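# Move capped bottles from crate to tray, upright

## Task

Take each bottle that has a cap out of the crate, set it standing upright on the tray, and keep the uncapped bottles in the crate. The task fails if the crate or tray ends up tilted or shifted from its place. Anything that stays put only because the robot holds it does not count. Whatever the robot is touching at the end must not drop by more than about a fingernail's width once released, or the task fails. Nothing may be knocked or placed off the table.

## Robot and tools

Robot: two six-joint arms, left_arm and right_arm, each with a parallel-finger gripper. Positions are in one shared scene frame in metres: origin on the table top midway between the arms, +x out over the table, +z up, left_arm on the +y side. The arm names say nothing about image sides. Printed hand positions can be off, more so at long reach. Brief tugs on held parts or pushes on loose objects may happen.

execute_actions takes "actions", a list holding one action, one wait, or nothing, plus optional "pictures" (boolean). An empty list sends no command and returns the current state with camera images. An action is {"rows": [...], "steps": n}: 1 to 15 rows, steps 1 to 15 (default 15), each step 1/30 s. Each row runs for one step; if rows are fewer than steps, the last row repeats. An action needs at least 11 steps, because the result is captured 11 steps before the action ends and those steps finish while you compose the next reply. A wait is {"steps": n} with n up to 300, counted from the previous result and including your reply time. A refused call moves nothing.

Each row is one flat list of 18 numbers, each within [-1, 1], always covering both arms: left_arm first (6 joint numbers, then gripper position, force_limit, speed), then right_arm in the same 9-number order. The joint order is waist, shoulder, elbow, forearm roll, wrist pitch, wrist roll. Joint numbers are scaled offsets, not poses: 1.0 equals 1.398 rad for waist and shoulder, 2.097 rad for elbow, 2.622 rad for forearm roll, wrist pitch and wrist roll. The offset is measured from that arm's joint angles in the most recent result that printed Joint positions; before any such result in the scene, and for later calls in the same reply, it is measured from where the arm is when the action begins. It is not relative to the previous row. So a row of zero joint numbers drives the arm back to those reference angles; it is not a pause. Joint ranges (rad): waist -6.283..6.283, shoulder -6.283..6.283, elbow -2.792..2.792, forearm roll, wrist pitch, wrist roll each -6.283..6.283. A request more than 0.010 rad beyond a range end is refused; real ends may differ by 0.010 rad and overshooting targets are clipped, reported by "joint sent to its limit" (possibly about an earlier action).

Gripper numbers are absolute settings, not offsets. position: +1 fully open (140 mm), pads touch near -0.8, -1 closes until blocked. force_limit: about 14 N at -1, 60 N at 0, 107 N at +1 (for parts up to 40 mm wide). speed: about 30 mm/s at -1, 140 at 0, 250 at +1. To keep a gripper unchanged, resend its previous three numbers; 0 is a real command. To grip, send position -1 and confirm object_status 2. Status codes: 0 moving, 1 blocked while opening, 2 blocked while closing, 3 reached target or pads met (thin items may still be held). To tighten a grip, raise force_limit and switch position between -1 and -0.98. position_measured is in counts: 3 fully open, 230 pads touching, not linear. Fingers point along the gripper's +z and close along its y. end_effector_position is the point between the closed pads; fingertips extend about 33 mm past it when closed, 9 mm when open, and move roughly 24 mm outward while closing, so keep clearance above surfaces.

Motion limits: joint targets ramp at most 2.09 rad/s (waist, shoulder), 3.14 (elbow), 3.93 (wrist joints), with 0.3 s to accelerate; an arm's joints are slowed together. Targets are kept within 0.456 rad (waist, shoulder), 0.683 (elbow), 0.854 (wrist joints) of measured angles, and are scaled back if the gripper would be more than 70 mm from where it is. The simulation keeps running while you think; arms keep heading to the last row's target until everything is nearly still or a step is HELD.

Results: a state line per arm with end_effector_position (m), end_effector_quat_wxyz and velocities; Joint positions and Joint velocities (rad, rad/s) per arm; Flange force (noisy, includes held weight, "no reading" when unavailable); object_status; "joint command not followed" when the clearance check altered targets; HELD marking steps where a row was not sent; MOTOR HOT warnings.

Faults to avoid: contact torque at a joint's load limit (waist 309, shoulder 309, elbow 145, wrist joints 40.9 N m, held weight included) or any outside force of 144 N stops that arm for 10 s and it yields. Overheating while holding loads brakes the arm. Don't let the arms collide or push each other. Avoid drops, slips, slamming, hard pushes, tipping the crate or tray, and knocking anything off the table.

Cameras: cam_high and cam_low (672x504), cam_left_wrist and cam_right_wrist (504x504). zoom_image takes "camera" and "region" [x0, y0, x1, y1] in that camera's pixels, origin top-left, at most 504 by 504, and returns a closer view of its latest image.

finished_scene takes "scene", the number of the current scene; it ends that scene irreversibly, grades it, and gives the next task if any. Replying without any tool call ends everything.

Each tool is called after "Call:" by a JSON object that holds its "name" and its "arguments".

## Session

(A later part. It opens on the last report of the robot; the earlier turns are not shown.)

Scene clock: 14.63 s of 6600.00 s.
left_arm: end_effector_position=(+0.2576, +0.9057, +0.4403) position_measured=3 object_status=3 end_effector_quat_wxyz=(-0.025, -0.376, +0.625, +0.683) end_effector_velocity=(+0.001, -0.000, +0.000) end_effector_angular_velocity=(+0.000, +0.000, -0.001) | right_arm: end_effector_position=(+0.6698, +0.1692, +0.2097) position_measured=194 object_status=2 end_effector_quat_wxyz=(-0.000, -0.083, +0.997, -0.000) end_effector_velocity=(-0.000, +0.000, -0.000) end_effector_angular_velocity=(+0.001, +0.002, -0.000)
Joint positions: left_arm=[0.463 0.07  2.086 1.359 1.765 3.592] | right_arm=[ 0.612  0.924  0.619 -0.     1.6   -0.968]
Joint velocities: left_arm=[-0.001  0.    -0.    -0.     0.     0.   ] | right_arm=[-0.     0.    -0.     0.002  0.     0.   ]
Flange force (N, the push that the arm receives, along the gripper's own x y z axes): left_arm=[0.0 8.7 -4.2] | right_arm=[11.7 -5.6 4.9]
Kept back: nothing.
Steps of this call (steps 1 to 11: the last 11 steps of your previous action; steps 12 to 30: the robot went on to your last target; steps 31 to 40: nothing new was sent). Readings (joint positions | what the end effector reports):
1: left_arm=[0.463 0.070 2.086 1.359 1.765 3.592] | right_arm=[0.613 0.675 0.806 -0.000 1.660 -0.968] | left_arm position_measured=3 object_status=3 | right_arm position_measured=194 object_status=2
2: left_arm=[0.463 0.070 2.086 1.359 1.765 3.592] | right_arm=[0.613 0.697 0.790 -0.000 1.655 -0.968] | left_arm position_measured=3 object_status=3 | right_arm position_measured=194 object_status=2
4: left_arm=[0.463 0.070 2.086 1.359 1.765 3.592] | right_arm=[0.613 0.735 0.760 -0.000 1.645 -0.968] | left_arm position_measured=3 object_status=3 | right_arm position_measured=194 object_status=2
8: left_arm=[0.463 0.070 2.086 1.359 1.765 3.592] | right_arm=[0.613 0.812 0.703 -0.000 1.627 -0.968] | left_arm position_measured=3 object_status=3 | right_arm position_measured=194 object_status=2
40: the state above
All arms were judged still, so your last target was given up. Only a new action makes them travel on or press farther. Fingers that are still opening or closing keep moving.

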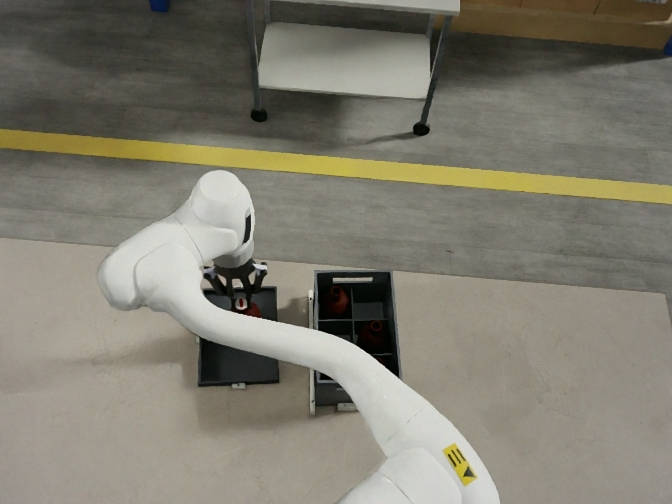

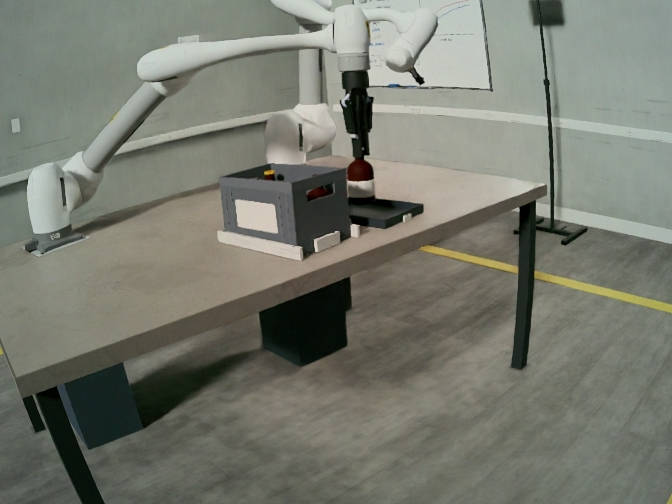

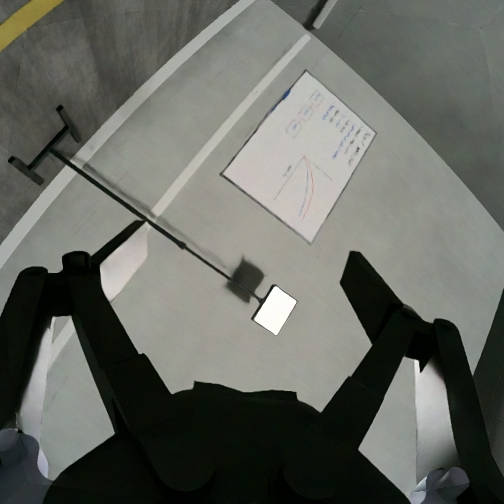

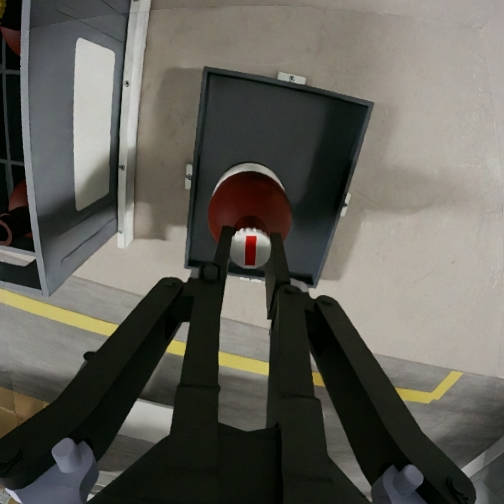

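Call:
{"name": "execute_actions", "arguments": {"actions": [{"rows":[[0,0,0,0,0,0,1,0,0,0,0,0.015,0,-0.012,0,-1,0,-0.5],[0,0,0,0,0,0,1,0,0,0,0,0.015,0,-0.012,0,-1,0,-0.5],[0,0,0,0,0,0,1,0,0,0,0,0.025,0,-0.02,0,-1,0,-0.5],[0,0,0,0,0,0,1,0,0,0,0,0.025,0,-0.02,0,-1,0,-0.5],[0,0,0,0,0,0,1,0,0,0,0,0.031,0,-0.025,0,-1,0,-0.5]]}]}}

Call:
{"name": "execute_actions", "arguments": {"actions": [{"steps":20}]}}

Call:
{"name": "execute_actions", "arguments": {"actions": [{"rows":[[0,0,0,0,0,0,1,0,0,0,0,0,0,0,0,-0.2,0,0]]}]}}

Call:
{"name": "execute_actions", "arguments": {"actions": [{"rows":[[0,0,0,0,0,0,1,0,0,0,0,-0.06,0,0.048,0,-0.2,0,0]]}]}}

Call:
{"name": "execute_actions", "arguments": {"actions": [{"rows":[[0,0,0,0,0,0,1,0,0,-0.07,-0.325,0.33,0,-0.09,0.026,-0.2,0,0]]}]}}

Call:
{"name": "execute_actions", "arguments": {"actions": [{"steps":50}], "pictures": true}}

Scene clock: 19.87 s of 6600.00 s.
left_arm: end_effector_position=(+0.2576, +0.9057, +0.4403) position_measured=3 object_status=3 end_effector_quat_wxyz=(-0.025, -0.376, +0.625, +0.683) end_effector_velocity=(-0.000, +0.000, +0.000) end_effector_angular_velocity=(+0.000, -0.000, +0.000) | right_arm: end_effector_position=(+0.6699, +0.1693, +0.1956) position_measured=194 object_status=2 end_effector_quat_wxyz=(-0.000, -0.083, +0.997, -0.000) end_effector_velocity=(-0.002, -0.001, -0.183) end_effector_angular_velocity=(-0.008, +0.007, +0.001)
Joint positions: left_arm=[0.463 0.07  2.086 1.359 1.765 3.592] | right_arm=[ 0.612  0.924  0.644 -0.     1.575 -0.968]
Joint velocities: left_arm=[ 0. -0. -0. -0. -0. -0.] | right_arm=[ 0.001  0.002  0.323 -0.001 -0.314 -0.001]
Flange force (N, the push that the arm receives, along the gripper's own x y z axes): left_arm=[-1.0 5.9 -1.2] | right_arm=[8.6 -5.4 7.3]
Steps of this call (steps 1 to 110: nothing new was sent; then 1.43 s passed at rest; steps 111 to 114: the first 4 steps of this action). Readings (joint positions | what the end effector reports):
111: left_arm=[0.463 0.070 2.086 1.359 1.765 3.592] | right_arm=[0.612 0.924 0.619 -0.000 1.600 -0.968] | left_arm position_measured=3 object_status=3 | right_arm position_measured=194 object_status=2
112: left_arm=[0.463 0.070 2.086 1.359 1.765 3.592] | right_arm=[0.612 0.923 0.624 -0.000 1.595 -0.968] | left_arm position_measured=3 object_status=3 | right_arm position_measured=194 object_status=2
114: the state above

Scene clock: 20.53 s of 6600.00 s.
left_arm: end_effector_position=(+0.2576, +0.9057, +0.4403) position_measured=3 object_status=3 end_effector_quat_wxyz=(-0.025, -0.376, +0.625, +0.683) end_effector_velocity=(-0.000, -0.000, +0.000) end_effector_angular_velocity=(+0.001, +0.000, +0.001) | right_arm: end_effector_position=(+0.6698, +0.1692, +0.1734) position_measured=194 object_status=2 end_effector_quat_wxyz=(-0.000, -0.083, +0.997, -0.000) end_effector_velocity=(+0.000, -0.000, -0.000) end_effector_angular_velocity=(-0.002, -0.000, +0.000)
Joint positions: left_arm=[0.463 0.07  2.086 1.359 1.765 3.592] | right_arm=[ 0.612  0.924  0.684 -0.     1.534 -0.968]
Joint velocities: left_arm=[ 0.     0.    -0.    -0.     0.001 -0.   ] | right_arm=[ 0.     0.    -0.    -0.001  0.    -0.   ]
Flange force (N, the push that the arm receives, along the gripper's own x y z axes): left_arm=[-0.7 5.9 -4.4] | right_arm=[4.6 -1.8 0.8]
Kept back: nothing.
Steps of this call (steps 1 to 11: the last 11 steps of your previous action; steps 12 to 20: the robot went on to your last target). Readings (joint positions | what the end effector reports):
1: left_arm=[0.463 0.070 2.086 1.359 1.765 3.592] | right_arm=[0.612 0.924 0.654 -0.000 1.565 -0.968] | left_arm position_measured=3 object_status=3 | right_arm position_measured=194 object_status=2
2: left_arm=[0.463 0.070 2.086 1.359 1.765 3.592] | right_arm=[0.612 0.924 0.663 -0.000 1.556 -0.968] | left_arm position_measured=3 object_status=3 | right_arm position_measured=194 object_status=2
4: left_arm=[0.463 0.070 2.086 1.359 1.765 3.592] | right_arm=[0.612 0.924 0.677 -0.000 1.542 -0.968] | left_arm position_measured=3 object_status=3 | right_arm position_measured=194 object_status=2
8: left_arm=[0.463 0.070 2.086 1.359 1.765 3.592] | right_arm=[0.612 0.924 0.683 -0.000 1.535 -0.968] | left_arm position_measured=3 object_status=3 | right_arm position_measured=194 object_status=2
20: the state above

Scene clock: 20.67 s of 6600.00 s.
left_arm: end_effector_position=(+0.2576, +0.9057, +0.4403) position_measured=3 object_status=3 end_effector_quat_wxyz=(-0.025, -0.376, +0.625, +0.683) end_effector_velocity=(+0.000, -0.000, +0.000) end_effector_angular_velocity=(+0.000, +0.000, -0.001) | right_arm: end_effector_position=(+0.6698, +0.1692, +0.1735) position_measured=176 object_status=0 end_effector_quat_wxyz=(+0.000, -0.083, +0.997, -0.000) end_effector_velocity=(+0.000, -0.001, -0.000) end_effector_angular_velocity=(-0.001, -0.000, -0.000)
Joint positions: left_arm=[0.463 0.07  2.086 1.359 1.765 3.592] | right_arm=[ 0.612  0.923  0.684 -0.     1.534 -0.968]
Joint velocities: left_arm=[-0.001 -0.    -0.     0.     0.     0.   ] | right_arm=[-0.     0.     0.    -0.001  0.     0.   ]
Flange force (N, the push that the arm receives, along the gripper's own x y z axes): left_arm=[0.5 7.6 -5.7] | right_arm=[0.3 1.3 -4.9]
Steps of this call (steps 1 to 4: the first 4 steps of this action). Readings (joint positions | what the end effector reports):
1: left_arm=[0.463 0.070 2.086 1.359 1.765 3.592] | right_arm=[0.612 0.924 0.684 -0.000 1.534 -0.968] | left_arm position_measured=3 object_status=3 | right_arm position_measured=194 object_status=0
2: left_arm=[0.463 0.070 2.086 1.359 1.765 3.592] | right_arm=[0.612 0.924 0.684 -0.000 1.534 -0.968] | left_arm position_measured=3 object_status=3 | right_arm position_measured=194 object_status=0
4: the state above

Scene clock: 21.17 s of 6600.00 s.
left_arm: end_effector_position=(+0.2576, +0.9057, +0.4403) position_measured=3 object_status=3 end_effector_quat_wxyz=(-0.025, -0.376, +0.625, +0.683) end_effector_velocity=(+0.001, -0.000, -0.000) end_effector_angular_velocity=(-0.000, -0.000, -0.001) | right_arm: end_effector_position=(+0.6699, +0.1693, +0.2000) position_measured=154 object_status=3 end_effector_quat_wxyz=(-0.000, -0.083, +0.997, -0.001) end_effector_velocity=(+0.002, +0.002, +0.515) end_effector_angular_velocity=(+0.024, -0.024, +0.001)
Joint positions: left_arm=[0.463 0.07  2.086 1.359 1.765 3.592] | right_arm=[ 0.612  0.924  0.635 -0.     1.583 -0.968]
Joint velocities: left_arm=[-0.001  0.    -0.     0.    -0.001  0.   ] | right_arm=[ 0.    -0.007 -0.908  0.001  0.88  -0.001]
Flange force (N, the push that the arm receives, along the gripper's own x y z axes): left_arm=[1.3 7.0 -4.3] | right_arm=[13.7 -8.0 -5.3]
Steps of this call (steps 1 to 11: the last 11 steps of your previous action; steps 12 to 15: the first 4 steps of this action, its rows measured from where the robot was after step 11). Readings (joint positions | what the end effector reports):
11: left_arm=[0.463 0.070 2.086 1.359 1.765 3.592] | right_arm=[0.612 0.923 0.684 -0.000 1.534 -0.968] | left_arm position_measured=3 object_status=3 | right_arm position_measured=154 object_status=3
12: left_arm=[0.463 0.070 2.086 1.359 1.765 3.592] | right_arm=[0.612 0.923 0.684 -0.000 1.534 -0.968] | left_arm position_measured=3 object_status=3 | right_arm position_measured=154 object_status=3
13: left_arm=[0.463 0.070 2.086 1.359 1.765 3.592] | right_arm=[0.612 0.924 0.679 -0.000 1.540 -0.968] | left_arm position_measured=3 object_status=3 | right_arm position_measured=154 object_status=3
15: the state above

Scene clock: 21.67 s of 6600.00 s.
left_arm: end_effector_position=(+0.2576, +0.9057, +0.4403) position_measured=3 object_status=3 end_effector_quat_wxyz=(-0.025, -0.376, +0.625, +0.683) end_effector_velocity=(+0.000, -0.000, +0.000) end_effector_angular_velocity=(+0.000, +0.000, -0.000) | right_arm: end_effector_position=(+0.6657, +0.1552, +0.2520) position_measured=154 object_status=3 end_effector_quat_wxyz=(+0.001, -0.077, +0.997, +0.001) end_effector_velocity=(-0.061, -0.263, +0.150) end_effector_angular_velocity=(+0.024, -0.026, -0.246)
Joint positions: left_arm=[0.463 0.07  2.086 1.359 1.765 3.592] | right_arm=[ 0.605  0.891  0.604 -0.     1.645 -0.963]
Joint velocities: left_arm=[-0.001  0.    -0.     0.     0.001 -0.   ] | right_arm=[-0.142 -0.653  0.95  -0.001 -0.332  0.104]
Flange force (N, the push that the arm receives, along the gripper's own x y z axes): left_arm=[-0.7 6.8 -4.8] | right_arm=no reading
Steps of this call (steps 1 to 11: the last 11 steps of your previous action; steps 12 to 15: the first 4 steps of this action, its rows measured from where the robot was after step 11). Readings (joint positions | what the end effector reports):
11: left_arm=[0.463 0.070 2.086 1.359 1.765 3.592] | right_arm=[0.612 0.924 0.558 -0.000 1.660 -0.968] | left_arm position_measured=3 object_status=3 | right_arm position_measured=154 object_status=3
12: left_arm=[0.463 0.070 2.086 1.359 1.765 3.592] | right_arm=[0.612 0.923 0.558 -0.000 1.660 -0.968] | left_arm position_measured=3 object_status=3 | right_arm position_measured=154 object_status=3
13: left_arm=[0.463 0.070 2.086 1.359 1.765 3.592] | right_arm=[0.612 0.920 0.563 -0.000 1.659 -0.968] | left_arm position_measured=3 object_status=3 | right_arm position_measured=154 object_status=3
15: the state above

Scene clock: 23.33 s of 6600.00 s.
left_arm: end_effector_position=(+0.2576, +0.9057, +0.4403) position_measured=3 object_status=3 end_effector_quat_wxyz=(-0.025, -0.376, +0.625, +0.683) end_effector_velocity=(-0.000, +0.000, +0.000) end_effector_angular_velocity=(+0.000, -0.000, +0.000) | right_arm: end_effector_position=(+0.5673, -0.0432, +0.2902) position_measured=154 object_status=3 end_effector_quat_wxyz=(-0.001, +0.000, +1.000, -0.001) end_effector_velocity=(-0.000, +0.000, +0.001) end_effector_angular_velocity=(+0.001, +0.000, +0.001)
Joint positions: left_arm=[0.463 0.07  2.086 1.359 1.765 3.592] | right_arm=[ 0.515  0.469  1.25  -0.     1.424 -0.9  ]
Joint velocities: left_arm=[ 0. -0. -0.  0.  0.  0.] | right_arm=[ 0.    -0.001 -0.     0.001  0.    -0.   ]
Flange force (N, the push that the arm receives, along the gripper's own x y z axes): left_arm=[-0.3 6.4 -1.2] | right_arm=[4.6 -0.7 -3.4]
Kept back: nothing.
Steps of this call (steps 1 to 11: the last 11 steps of your previous action; steps 12 to 45: the robot went on to your last target; steps 46 to 50: nothing new was sent). Readings (joint positions | what the end effector reports):
1: left_arm=[0.463 0.070 2.086 1.359 1.765 3.592] | right_arm=[0.600 0.865 0.642 -0.000 1.631 -0.959] | left_arm position_measured=3 object_status=3 | right_arm position_measured=154 object_status=3
2: left_arm=[0.463 0.070 2.086 1.359 1.765 3.592] | right_arm=[0.593 0.835 0.687 -0.000 1.616 -0.955] | left_arm position_measured=3 object_status=3 | right_arm position_measured=154 object_status=3
4: left_arm=[0.463 0.070 2.086 1.359 1.765 3.592] | right_arm=[0.582 0.781 0.772 -0.000 1.587 -0.947] | left_arm position_measured=3 object_status=3 | right_arm position_measured=154 object_status=3
8: left_arm=[0.463 0.070 2.086 1.359 1.765 3.592] | right_arm=[0.560 0.681 0.926 -0.000 1.535 -0.932] | left_arm position_measured=3 object_status=3 | right_arm position_measured=154 object_status=3
50: the state above
All arms were judged still, so your last target was given up. Only a new action makes them travel on or press farther. Fingers that are still opening or closing keep moving.

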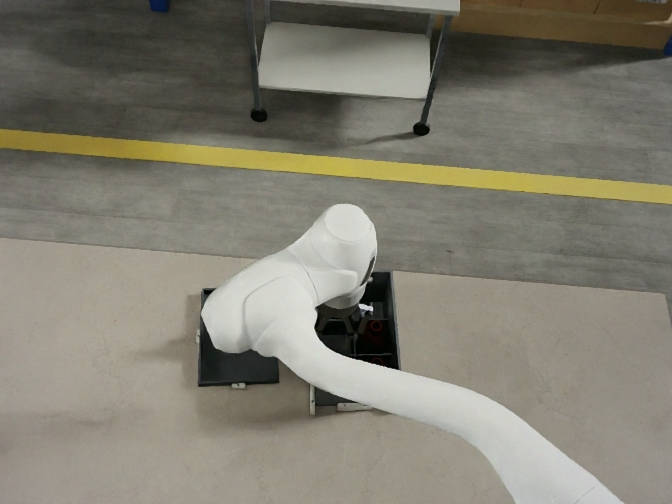

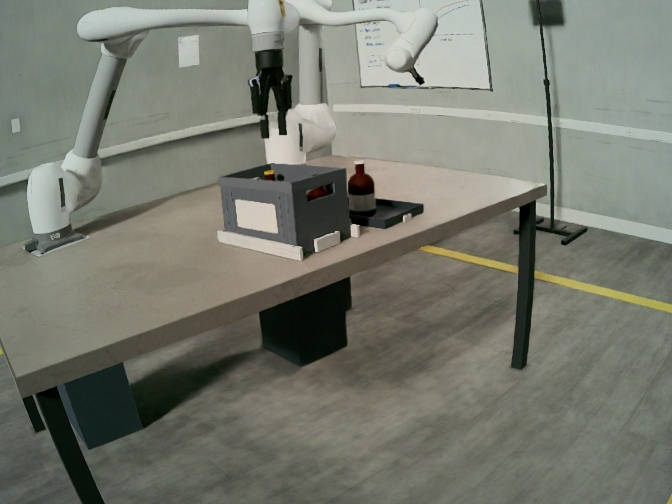

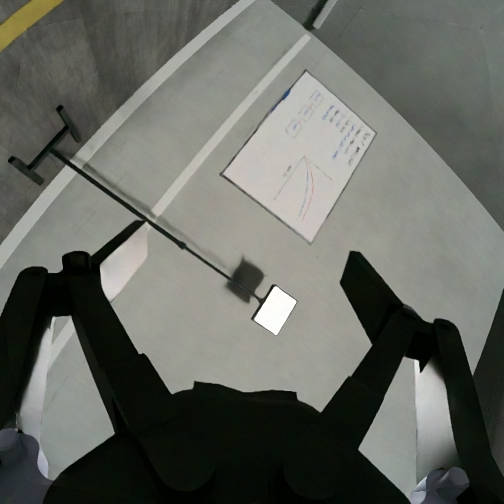

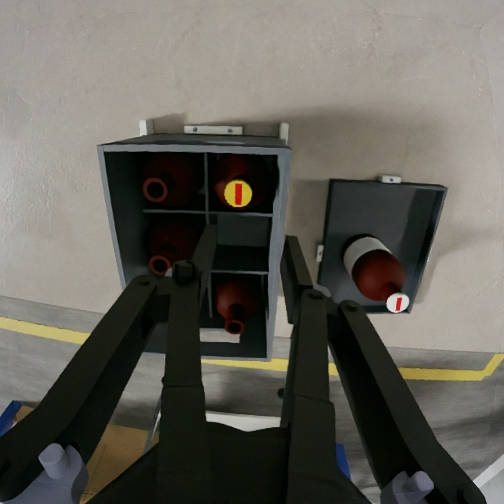

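Call:
{"name": "execute_actions", "arguments": {"actions": [{"rows":[[0,0,0,0,0,0,1,0,0,-0.007,0.015,0.053,0,-0.051,0,-0.2,0,0]]}]}}

Call:
{"name": "execute_actions", "arguments": {"actions": [{"steps":25}], "pictures": true}}

Scene clock: 26.77 s of 6600.00 s.
left_arm: end_effector_position=(+0.2576, +0.9057, +0.4403) position_measured=3 object_status=3 end_effector_quat_wxyz=(-0.025, -0.376, +0.625, +0.683) end_effector_velocity=(+0.000, -0.000, +0.000) end_effector_angular_velocity=(+0.000, +0.000, -0.000) | right_arm: end_effector_position=(+0.5694, -0.0459, +0.2576) position_measured=154 object_status=3 end_effector_quat_wxyz=(-0.000, +0.002, +1.000, -0.000) end_effector_velocity=(+0.008, -0.067, -0.564) end_effector_angular_velocity=(-0.041, +0.052, -0.068)
Joint positions: left_arm=[0.463 0.07  2.086 1.359 1.765 3.592] | right_arm=[ 0.511  0.477  1.297 -0.     1.368 -0.9  ]
Joint velocities: left_arm=[-0.001 -0.    -0.    -0.     0.001  0.   ] | right_arm=[-0.069  0.166  0.778 -0.    -0.878 -0.   ]
Flange force (N, the push that the arm receives, along the gripper's own x y z axes): left_arm=[-0.9 7.2 -1.1] | right_arm=[0.5 -5.1 1.5]
Steps of this call (steps 1 to 90: nothing new was sent; then 0.30 s passed at rest; steps 91 to 94: the first 4 steps of this action). Readings (joint positions | what the end effector reports):
91: left_arm=[0.463 0.070 2.086 1.359 1.765 3.592] | right_arm=[0.515 0.469 1.251 -0.000 1.424 -0.900] | left_arm position_measured=3 object_status=3 | right_arm position_measured=154 object_status=3
92: left_arm=[0.463 0.070 2.086 1.359 1.765 3.592] | right_arm=[0.514 0.470 1.256 -0.000 1.417 -0.900] | left_arm position_measured=3 object_status=3 | right_arm position_measured=154 object_status=3
94: the state above

Scene clock: 27.60 s of 6600.00 s.
left_arm: end_effector_position=(+0.2576, +0.9057, +0.4403) position_measured=3 object_status=3 end_effector_quat_wxyz=(-0.025, -0.376, +0.625, +0.683) end_effector_velocity=(-0.000, -0.000, +0.000) end_effector_angular_velocity=(+0.000, +0.000, +0.000) | right_arm: end_effector_position=(+0.5697, -0.0517, +0.2121) position_measured=154 object_status=3 end_effector_quat_wxyz=(-0.000, +0.005, +1.000, -0.000) end_effector_velocity=(+0.000, -0.000, -0.000) end_effector_angular_velocity=(-0.000, -0.001, -0.001)
Joint positions: left_arm=[0.463 0.07  2.086 1.359 1.765 3.592] | right_arm=[ 0.505  0.49   1.362 -0.     1.29  -0.9  ]
Joint velocities: left_arm=[-0.    -0.     0.     0.     0.001 -0.   ] | right_arm=[-0.     0.    -0.    -0.    -0.001  0.   ]
Flange force (N, the push that the arm receives, along the gripper's own x y z axes): left_arm=[-0.7 6.6 -4.8] | right_arm=[4.3 0.1 -3.6]
Kept back: nothing.
Steps of this call (steps 1 to 11: the last 11 steps of your previous action; steps 12 to 25: the robot went on to your last target). Readings (joint positions | what the end effector reports):
1: left_arm=[0.463 0.070 2.086 1.359 1.765 3.592] | right_arm=[0.508 0.483 1.321 -0.000 1.340 -0.900] | left_arm position_measured=3 object_status=3 | right_arm position_measured=154 object_status=3
2: left_arm=[0.463 0.070 2.086 1.359 1.765 3.592] | right_arm=[0.507 0.486 1.339 -0.000 1.319 -0.900] | left_arm position_measured=3 object_status=3 | right_arm position_measured=154 object_status=3
4: left_arm=[0.463 0.070 2.086 1.359 1.765 3.592] | right_arm=[0.505 0.489 1.356 -0.000 1.298 -0.900] | left_arm position_measured=3 object_status=3 | right_arm position_measured=154 object_status=3
8: left_arm=[0.463 0.070 2.086 1.359 1.765 3.592] | right_arm=[0.505 0.490 1.361 -0.000 1.291 -0.900] | left_arm position_measured=3 object_status=3 | right_arm position_measured=154 object_status=3
25: the state above

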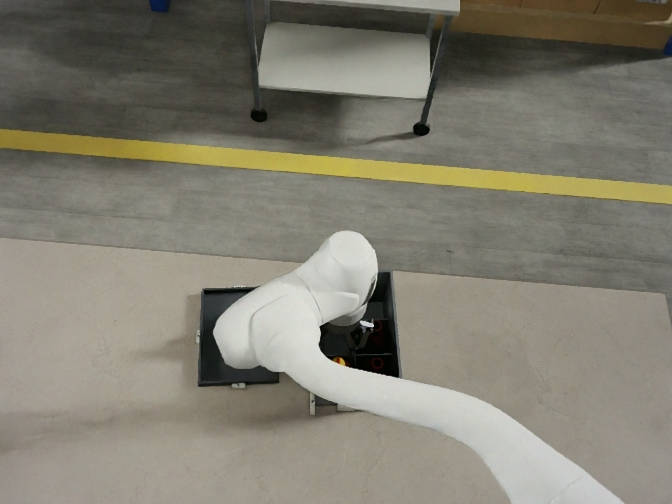

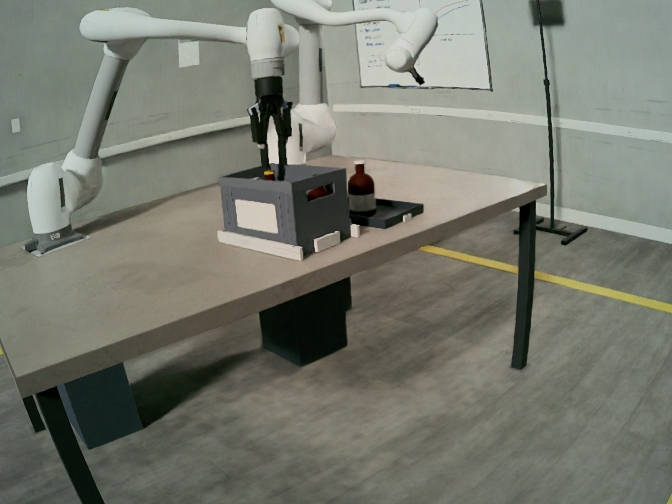

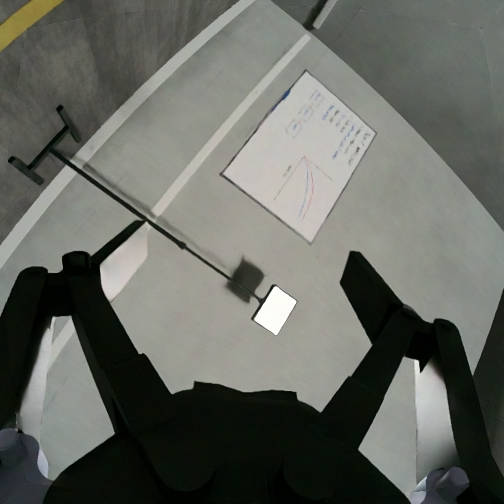

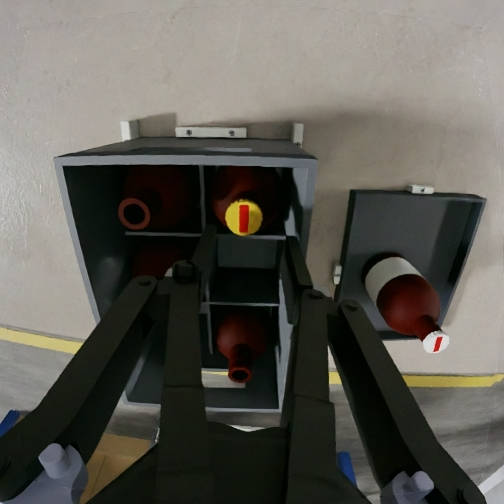

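Call:
{"name": "execute_actions", "arguments": {"actions": [{"rows":[[0,0,0,0,0,0,1,0,0,0.002,0.0025,0.0297,0,-0.0252,0,-0.2,0,0]]}]}}

Call:
{"name": "execute_actions", "arguments": {"actions": [{"rows":[[0,0,0,0,0,0,1,0,0,0,0,0,0,0,0,-1,0,-0.5]]}]}}

Call:
{"name": "execute_actions", "arguments": {"actions": [{"rows":[[0,0,0,0,0,0,1,0,0,0,-0.027,-0.047,0,0.052,0,-1,0,-0.5]]}]}}

Call:
{"name": "execute_actions", "arguments": {"actions": [{"rows":[[0,0,0,0,0,0,1,0,0,0,-0.016,-0.092,0,0.082,0,-1,0,-0.5]]}]}}

Call:
{"name": "execute_actions", "arguments": {"actions": [{"steps":20}]}}

Call:
{"name": "execute_actions", "arguments": {"actions": [{"rows":[[0,0,0,0,0,0,1,0,0,0.123,0.103,-0.1065,0,0.03,0,-1,0,-0.5]]}]}}

Call:
{"name": "execute_actions", "arguments": {"actions": [{"steps":30}]}}

Call:
{"name": "execute_actions", "arguments": {"actions": [{"rows":[[0,0,0,0,0,0,1,0,0,0,0.14,-0.005,0,-0.0705,0,-1,0,-0.5]]}]}}

Call:
{"name": "execute_actions", "arguments": {"actions": [{"steps":35}], "pictures": true}}

Scene clock: 28.80 s of 6600.00 s.
left_arm: end_effector_position=(+0.2576, +0.9057, +0.4403) position_measured=3 object_status=3 end_effector_quat_wxyz=(-0.025, -0.376, +0.625, +0.683) end_effector_velocity=(-0.000, +0.000, +0.000) end_effector_angular_velocity=(-0.000, -0.001, +0.000) | right_arm: end_effector_position=(+0.5647, -0.0542, +0.1902) position_measured=154 object_status=3 end_effector_quat_wxyz=(-0.000, +0.005, +1.000, -0.000) end_effector_velocity=(-0.076, -0.036, -0.272) end_effector_angular_velocity=(-0.031, +0.042, +0.023)
Joint positions: left_arm=[0.463 0.07  2.086 1.359 1.765 3.592] | right_arm=[ 0.506  0.492  1.399 -0.     1.251 -0.9  ]
Joint velocities: left_arm=[ 0. -0. -0.  0. -0. -0.] | right_arm=[ 0.021  0.041  0.449  0.001 -0.438 -0.002]
Flange force (N, the push that the arm receives, along the gripper's own x y z axes): left_arm=[-1.1 4.7 -2.9] | right_arm=[6.9 1.4 -0.8]
Steps of this call (steps 1 to 15: the robot went on to your last target; steps 16 to 32: nothing new was sent; steps 33 to 36: the first 4 steps of this action). Readings (joint positions | what the end effector reports):
33: left_arm=[0.463 0.070 2.086 1.359 1.765 3.592] | right_arm=[0.505 0.490 1.362 -0.000 1.290 -0.900] | left_arm position_measured=3 object_status=3 | right_arm position_measured=154 object_status=3
34: left_arm=[0.463 0.070 2.086 1.359 1.765 3.592] | right_arm=[0.505 0.490 1.367 -0.000 1.284 -0.900] | left_arm position_measured=3 object_status=3 | right_arm position_measured=154 object_status=3
36: the state above

Scene clock: 29.30 s of 6600.00 s.
left_arm: end_effector_position=(+0.2576, +0.9057, +0.4403) position_measured=3 object_status=3 end_effector_quat_wxyz=(-0.025, -0.376, +0.625, +0.683) end_effector_velocity=(-0.000, -0.000, +0.000) end_effector_angular_velocity=(+0.001, +0.001, +0.001) | right_arm: end_effector_position=(+0.5609, -0.0556, +0.1761) position_measured=165 object_status=0 end_effector_quat_wxyz=(+0.000, +0.004, +1.000, -0.000) end_effector_velocity=(-0.000, +0.000, -0.000) end_effector_angular_velocity=(+0.000, -0.000, +0.001)
Joint positions: left_arm=[0.463 0.07  2.086 1.359 1.765 3.592] | right_arm=[ 0.508  0.494  1.424 -0.     1.224 -0.9  ]
Joint velocities: left_arm=[-0.    -0.     0.     0.     0.001  0.   ] | right_arm=[ 0.     0.    -0.     0.    -0.    -0.001]
Flange force (N, the push that the arm receives, along the gripper's own x y z axes): left_arm=[-0.9 5.8 -3.4] | right_arm=[4.1 -0.5 -4.4]
Steps of this call (steps 1 to 11: the last 11 steps of your previous action; steps 12 to 15: the first 4 steps of this action, its rows measured from where the robot was after step 11). Readings (joint positions | what the end effector reports):
11: left_arm=[0.463 0.070 2.086 1.359 1.765 3.592] | right_arm=[0.508 0.494 1.424 -0.000 1.224 -0.900] | left_arm position_measured=3 object_status=3 | right_arm position_measured=154 object_status=3
12: left_arm=[0.463 0.070 2.086 1.359 1.765 3.592] | right_arm=[0.508 0.494 1.424 -0.000 1.224 -0.900] | left_arm position_measured=3 object_status=3 | right_arm position_measured=154 object_status=0
13: left_arm=[0.463 0.070 2.086 1.359 1.765 3.592] | right_arm=[0.508 0.494 1.424 -0.000 1.224 -0.900] | left_arm position_measured=3 object_status=3 | right_arm position_measured=156 object_status=0
15: the state above

Scene clock: 29.80 s of 6600.00 s.
left_arm: end_effector_position=(+0.2576, +0.9057, +0.4403) position_measured=3 object_status=3 end_effector_quat_wxyz=(-0.025, -0.376, +0.625, +0.683) end_effector_velocity=(+0.000, -0.000, +0.000) end_effector_angular_velocity=(-0.000, -0.001, -0.001) | right_arm: end_effector_position=(+0.5618, -0.0549, +0.2101) position_measured=194 object_status=2 end_effector_quat_wxyz=(-0.000, +0.004, +1.000, -0.000) end_effector_velocity=(+0.027, +0.022, +0.580) end_effector_angular_velocity=(+0.059, -0.076, -0.001)
Joint positions: left_arm=[0.463 0.07  2.086 1.359 1.765 3.592] | right_arm=[ 0.508  0.478  1.383 -0.     1.281 -0.9  ]
Joint velocities: left_arm=[-0.001 -0.    -0.     0.    -0.001  0.   ] | right_arm=[ 0.    -0.268 -0.672 -0.     0.843  0.001]
Flange force (N, the push that the arm receives, along the gripper's own x y z axes): left_arm=[-0.7 5.1 -4.0] | right_arm=[8.0 -6.6 -0.7]
Steps of this call (steps 1 to 11: the last 11 steps of your previous action; steps 12 to 15: the first 4 steps of this action, its rows measured from where the robot was after step 11). Readings (joint positions | what the end effector reports):
11: left_arm=[0.463 0.070 2.086 1.359 1.765 3.592] | right_arm=[0.508 0.494 1.424 -0.000 1.224 -0.900] | left_arm position_measured=3 object_status=3 | right_arm position_measured=194 object_status=0
12: left_arm=[0.463 0.070 2.086 1.359 1.765 3.592] | right_arm=[0.508 0.494 1.424 -0.000 1.224 -0.900] | left_arm position_measured=3 object_status=3 | right_arm position_measured=194 object_status=2
13: left_arm=[0.463 0.070 2.086 1.359 1.765 3.592] | right_arm=[0.508 0.492 1.420 -0.000 1.231 -0.900] | left_arm position_measured=3 object_status=3 | right_arm position_measured=194 object_status=2
15: the state above

Scene clock: 30.30 s of 6600.00 s.
left_arm: end_effector_position=(+0.2576, +0.9057, +0.4403) position_measured=3 object_status=3 end_effector_quat_wxyz=(-0.025, -0.376, +0.625, +0.683) end_effector_velocity=(-0.000, -0.000, +0.000) end_effector_angular_velocity=(+0.000, +0.001, +0.001) | right_arm: end_effector_position=(+0.5627, -0.0542, +0.2904) position_measured=194 object_status=2 end_effector_quat_wxyz=(-0.000, +0.004, +1.000, -0.000) end_effector_velocity=(+0.033, +0.026, +0.551) end_effector_angular_velocity=(+0.037, -0.047, +0.000)
Joint positions: left_arm=[0.463 0.07  2.086 1.359 1.765 3.592] | right_arm=[ 0.508  0.451  1.278 -0.     1.414 -0.9  ]
Joint velocities: left_arm=[-0.     0.    -0.    -0.     0.001 -0.   ] | right_arm=[-0.    -0.109 -0.836  0.     0.884 -0.   ]
Flange force (N, the push that the arm receives, along the gripper's own x y z axes): left_arm=[-1.7 3.8 -2.8] | right_arm=[9.9 -6.4 3.6]
Steps of this call (steps 1 to 11: the last 11 steps of your previous action; steps 12 to 15: the first 4 steps of this action, its rows measured from where the robot was after step 11). Readings (joint positions | what the end effector reports):
11: left_arm=[0.463 0.070 2.086 1.359 1.765 3.592] | right_arm=[0.508 0.456 1.325 -0.000 1.360 -0.900] | left_arm position_measured=3 object_status=3 | right_arm position_measured=194 object_status=2
12: left_arm=[0.463 0.070 2.086 1.359 1.765 3.592] | right_arm=[0.508 0.456 1.325 -0.000 1.361 -0.900] | left_arm position_measured=3 object_status=3 | right_arm position_measured=194 object_status=2
13: left_arm=[0.463 0.070 2.086 1.359 1.765 3.592] | right_arm=[0.508 0.455 1.320 -0.000 1.367 -0.900] | left_arm position_measured=3 object_status=3 | right_arm position_measured=194 object_status=2
15: the state above

Scene clock: 30.97 s of 6600.00 s.
left_arm: end_effector_position=(+0.2576, +0.9057, +0.4403) position_measured=3 object_status=3 end_effector_quat_wxyz=(-0.025, -0.376, +0.625, +0.683) end_effector_velocity=(+0.000, -0.000, -0.000) end_effector_angular_velocity=(+0.000, +0.000, +0.000) | right_arm: end_effector_position=(+0.5609, -0.0556, +0.3852) position_measured=194 object_status=2 end_effector_quat_wxyz=(+0.000, +0.004, +1.000, -0.000) end_effector_velocity=(-0.001, +0.000, +0.000) end_effector_angular_velocity=(+0.000, +0.001, +0.002)
Joint positions: left_arm=[0.463 0.07  2.086 1.359 1.765 3.592] | right_arm=[ 0.508  0.434  1.133 -0.     1.575 -0.9  ]
Joint velocities: left_arm=[-0.  0. -0. -0.  0. -0.] | right_arm=[ 0.    -0.    -0.     0.001  0.001 -0.002]
Flange force (N, the push that the arm receives, along the gripper's own x y z axes): left_arm=[2.5 8.0 -5.8] | right_arm=[6.1 -2.8 4.8]
Kept back: nothing.
Steps of this call (steps 1 to 11: the last 11 steps of your previous action; steps 12 to 20: the robot went on to your last target). Readings (joint positions | what the end effector reports):
1: left_arm=[0.463 0.070 2.086 1.359 1.765 3.592] | right_arm=[0.508 0.447 1.251 -0.000 1.443 -0.900] | left_arm position_measured=3 object_status=3 | right_arm position_measured=194 object_status=2
2: left_arm=[0.463 0.070 2.086 1.359 1.765 3.592] | right_arm=[0.508 0.444 1.227 -0.000 1.469 -0.900] | left_arm position_measured=3 object_status=3 | right_arm position_measured=194 object_status=2
4: left_arm=[0.463 0.070 2.086 1.359 1.765 3.592] | right_arm=[0.508 0.439 1.184 -0.000 1.518 -0.900] | left_arm position_measured=3 object_status=3 | right_arm position_measured=194 object_status=2
8: left_arm=[0.463 0.070 2.086 1.359 1.765 3.592] | right_arm=[0.508 0.434 1.138 -0.000 1.570 -0.900] | left_arm position_measured=3 object_status=3 | right_arm position_measured=194 object_status=2
20: the state above

Scene clock: 31.10 s of 6600.00 s.
left_arm: end_effector_position=(+0.2576, +0.9057, +0.4403) position_measured=3 object_status=3 end_effector_quat_wxyz=(-0.025, -0.376, +0.625, +0.683) end_effector_velocity=(-0.000, +0.000, +0.000) end_effector_angular_velocity=(+0.000, +0.000, +0.001) | right_arm: end_effector_position=(+0.5552, -0.0263, +0.3864) position_measured=194 object_status=2 end_effector_quat_wxyz=(+0.000, -0.012, +1.000, -0.000) end_effector_velocity=(-0.118, +0.514, +0.011) end_effector_angular_velocity=(+0.004, -0.005, +0.566)
Joint positions: left_arm=[0.463 0.07  2.086 1.359 1.765 3.592] | right_arm=[ 0.54   0.461  1.091 -0.     1.59  -0.9  ]
Joint velocities: left_arm=[ 0.001  0.    -0.     0.     0.     0.   ] | right_arm=[ 0.564  0.465 -0.715  0.     0.243 -0.003]
Flange force (N, the push that the arm receives, along the gripper's own x y z axes): left_arm=[-2.1 5.8 -4.3] | right_arm=[5.1 -1.3 2.2]
Steps of this call (steps 1 to 4: the first 4 steps of this action). Readings (joint positions | what the end effector reports):
1: left_arm=[0.463 0.070 2.086 1.359 1.765 3.592] | right_arm=[0.508 0.434 1.132 -0.000 1.575 -0.900] | left_arm position_measured=3 object_status=3 | right_arm position_measured=194 object_status=2
2: left_arm=[0.463 0.070 2.086 1.359 1.765 3.592] | right_arm=[0.511 0.437 1.128 -0.000 1.577 -0.900] | left_arm position_measured=3 object_status=3 | right_arm position_measured=194 object_status=2
4: the state above

Scene clock: 32.10 s of 6600.00 s.
left_arm: end_effector_position=(+0.2576, +0.9057, +0.4403) position_measured=3 object_status=3 end_effector_quat_wxyz=(-0.025, -0.376, +0.625, +0.683) end_effector_velocity=(-0.001, +0.000, -0.000) end_effector_angular_velocity=(-0.000, +0.000, +0.001) | right_arm: end_effector_position=(+0.5119, +0.1000, +0.3863) position_measured=194 object_status=2 end_effector_quat_wxyz=(+0.000, -0.082, +0.997, +0.000) end_effector_velocity=(-0.000, +0.000, -0.000) end_effector_angular_velocity=(+0.000, +0.001, +0.002)
Joint positions: left_arm=[0.463 0.07  2.086 1.359 1.765 3.592] | right_arm=[ 0.68   0.578  0.909 -0.     1.654 -0.9  ]
Joint velocities: left_arm=[ 0.001  0.    -0.    -0.     0.     0.   ] | right_arm=[ 0.    -0.     0.     0.001 -0.    -0.001]
Flange force (N, the push that the arm receives, along the gripper's own x y z axes): left_arm=[0.0 6.6 -4.2] | right_arm=[6.8 -2.3 3.6]
Kept back: nothing.
Steps of this call (steps 1 to 11: the last 11 steps of your previous action; steps 12 to 30: the robot went on to your last target). Readings (joint positions | what the end effector reports):
1: left_arm=[0.463 0.070 2.086 1.359 1.765 3.592] | right_arm=[0.558 0.476 1.067 -0.000 1.598 -0.900] | left_arm position_measured=3 object_status=3 | right_arm position_measured=194 object_status=2
2: left_arm=[0.463 0.070 2.086 1.359 1.765 3.592] | right_arm=[0.574 0.489 1.046 -0.000 1.606 -0.900] | left_arm position_measured=3 object_status=3 | right_arm position_measured=194 object_status=2
4: left_arm=[0.463 0.070 2.086 1.359 1.765 3.592] | right_arm=[0.605 0.515 1.006 -0.000 1.620 -0.900] | left_arm position_measured=3 object_status=3 | right_arm position_measured=194 object_status=2
8: left_arm=[0.463 0.070 2.086 1.359 1.765 3.592] | right_arm=[0.662 0.563 0.933 -0.000 1.646 -0.900] | left_arm position_measured=3 object_status=3 | right_arm position_measured=194 object_status=2
30: the state above
All arms were judged still, so your last target was given up. Only a new action makes them travel on or press farther. Fingers that are still opening or closing keep moving.

Scene clock: 32.23 s of 6600.00 s.
left_arm: end_effector_position=(+0.2576, +0.9057, +0.4403) position_measured=3 object_status=3 end_effector_quat_wxyz=(-0.025, -0.376, +0.625, +0.683) end_effector_velocity=(-0.000, +0.000, -0.000) end_effector_angular_velocity=(-0.000, -0.000, -0.000) | right_arm: end_effector_position=(+0.5236, +0.1131, +0.3596) position_measured=194 object_status=2 end_effector_quat_wxyz=(+0.001, -0.082, +0.997, +0.001) end_effector_velocity=(+0.179, +0.197, -0.491) end_effector_angular_velocity=(-0.054, +0.048, +0.000)
Joint positions: left_arm=[0.463 0.07  2.086 1.359 1.765 3.592] | right_arm=[ 0.68   0.608  0.907 -0.     1.624 -0.9  ]
Joint velocities: left_arm=[ 0.    -0.     0.     0.    -0.001  0.   ] | right_arm=[-0.     0.539 -0.    -0.001 -0.466 -0.   ]
Flange force (N, the push that the arm receives, along the gripper's own x y z axes): left_arm=[-2.1 6.1 -3.8] | right_arm=[-1.7 4.3 2.5]
Steps of this call (steps 1 to 4: the first 4 steps of this action). Readings (joint positions | what the end effector reports):
1: left_arm=[0.463 0.070 2.086 1.359 1.765 3.592] | right_arm=[0.680 0.578 0.909 -0.000 1.654 -0.900] | left_arm position_measured=3 object_status=3 | right_arm position_measured=194 object_status=2
2: left_arm=[0.463 0.070 2.086 1.359 1.765 3.592] | right_arm=[0.680 0.581 0.909 -0.000 1.650 -0.900] | left_arm position_measured=3 object_status=3 | right_arm position_measured=194 object_status=2
4: the state above

Scene clock: 33.40 s of 6600.00 s.
left_arm: end_effector_position=(+0.2576, +0.9057, +0.4403) position_measured=3 object_status=3 end_effector_quat_wxyz=(-0.025, -0.376, +0.625, +0.683) end_effector_velocity=(+0.001, -0.000, -0.000) end_effector_angular_velocity=(-0.001, -0.000, -0.003) | right_arm: end_effector_position=(+0.5746, +0.1694, +0.2071) position_measured=194 object_status=2 end_effector_quat_wxyz=(+0.000, -0.082, +0.997, +0.000) end_effector_velocity=(+0.001, -0.001, +0.000) end_effector_angular_velocity=(-0.001, -0.000, +0.001)
Joint positions: left_arm=[0.463 0.07  2.086 1.359 1.765 3.592] | right_arm=[ 0.68   0.773  0.899 -0.     1.469 -0.9  ]
Joint velocities: left_arm=[-0.002 -0.     0.    -0.    -0.001  0.   ] | right_arm=[-0.001 -0.     0.    -0.001  0.001 -0.002]
Flange force (N, the push that the arm receives, along the gripper's own x y z axes): left_arm=[-0.5 5.9 -6.4] | right_arm=[6.2 -3.4 2.2]
Kept back: nothing.
Steps of this call (steps 1 to 11: the last 11 steps of your previous action; steps 12 to 30: the robot went on to your last target; steps 31 to 35: nothing new was sent). Readings (joint positions | what the end effector reports):
1: left_arm=[0.463 0.070 2.086 1.359 1.765 3.592] | right_arm=[0.680 0.626 0.907 -0.000 1.609 -0.900] | left_arm position_measured=3 object_status=3 | right_arm position_measured=194 object_status=2
2: left_arm=[0.463 0.070 2.086 1.359 1.765 3.592] | right_arm=[0.680 0.641 0.906 -0.000 1.595 -0.900] | left_arm position_measured=3 object_status=3 | right_arm position_measured=194 object_status=2
4: left_arm=[0.463 0.070 2.086 1.359 1.765 3.592] | right_arm=[0.680 0.669 0.904 -0.000 1.568 -0.900] | left_arm position_measured=3 object_status=3 | right_arm position_measured=194 object_status=2
8: left_arm=[0.463 0.070 2.086 1.359 1.765 3.592] | right_arm=[0.680 0.727 0.901 -0.000 1.513 -0.900] | left_arm position_measured=3 object_status=3 | right_arm position_measured=194 object_status=2
35: the state above
All arms were judged still, so your last target was given up. Only a new action makes them travel on or press farther. Fingers that are still opening or closing keep moving.

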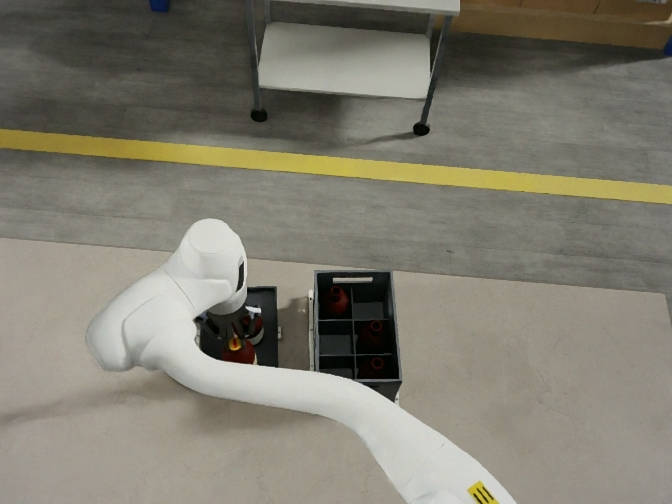

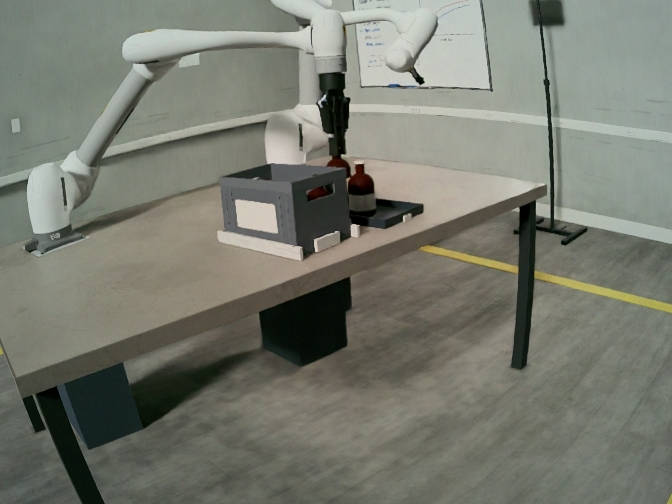

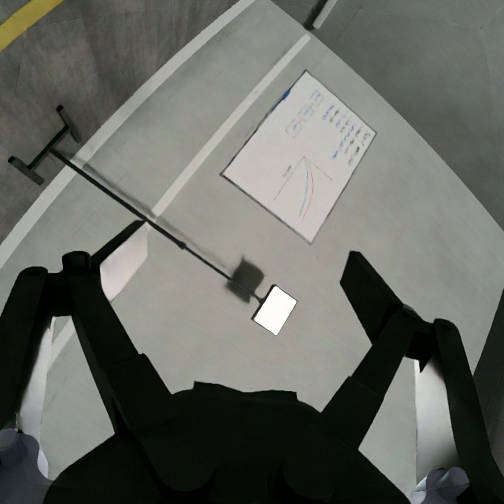

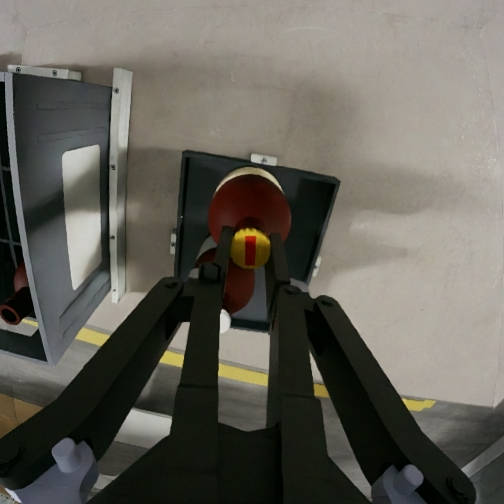

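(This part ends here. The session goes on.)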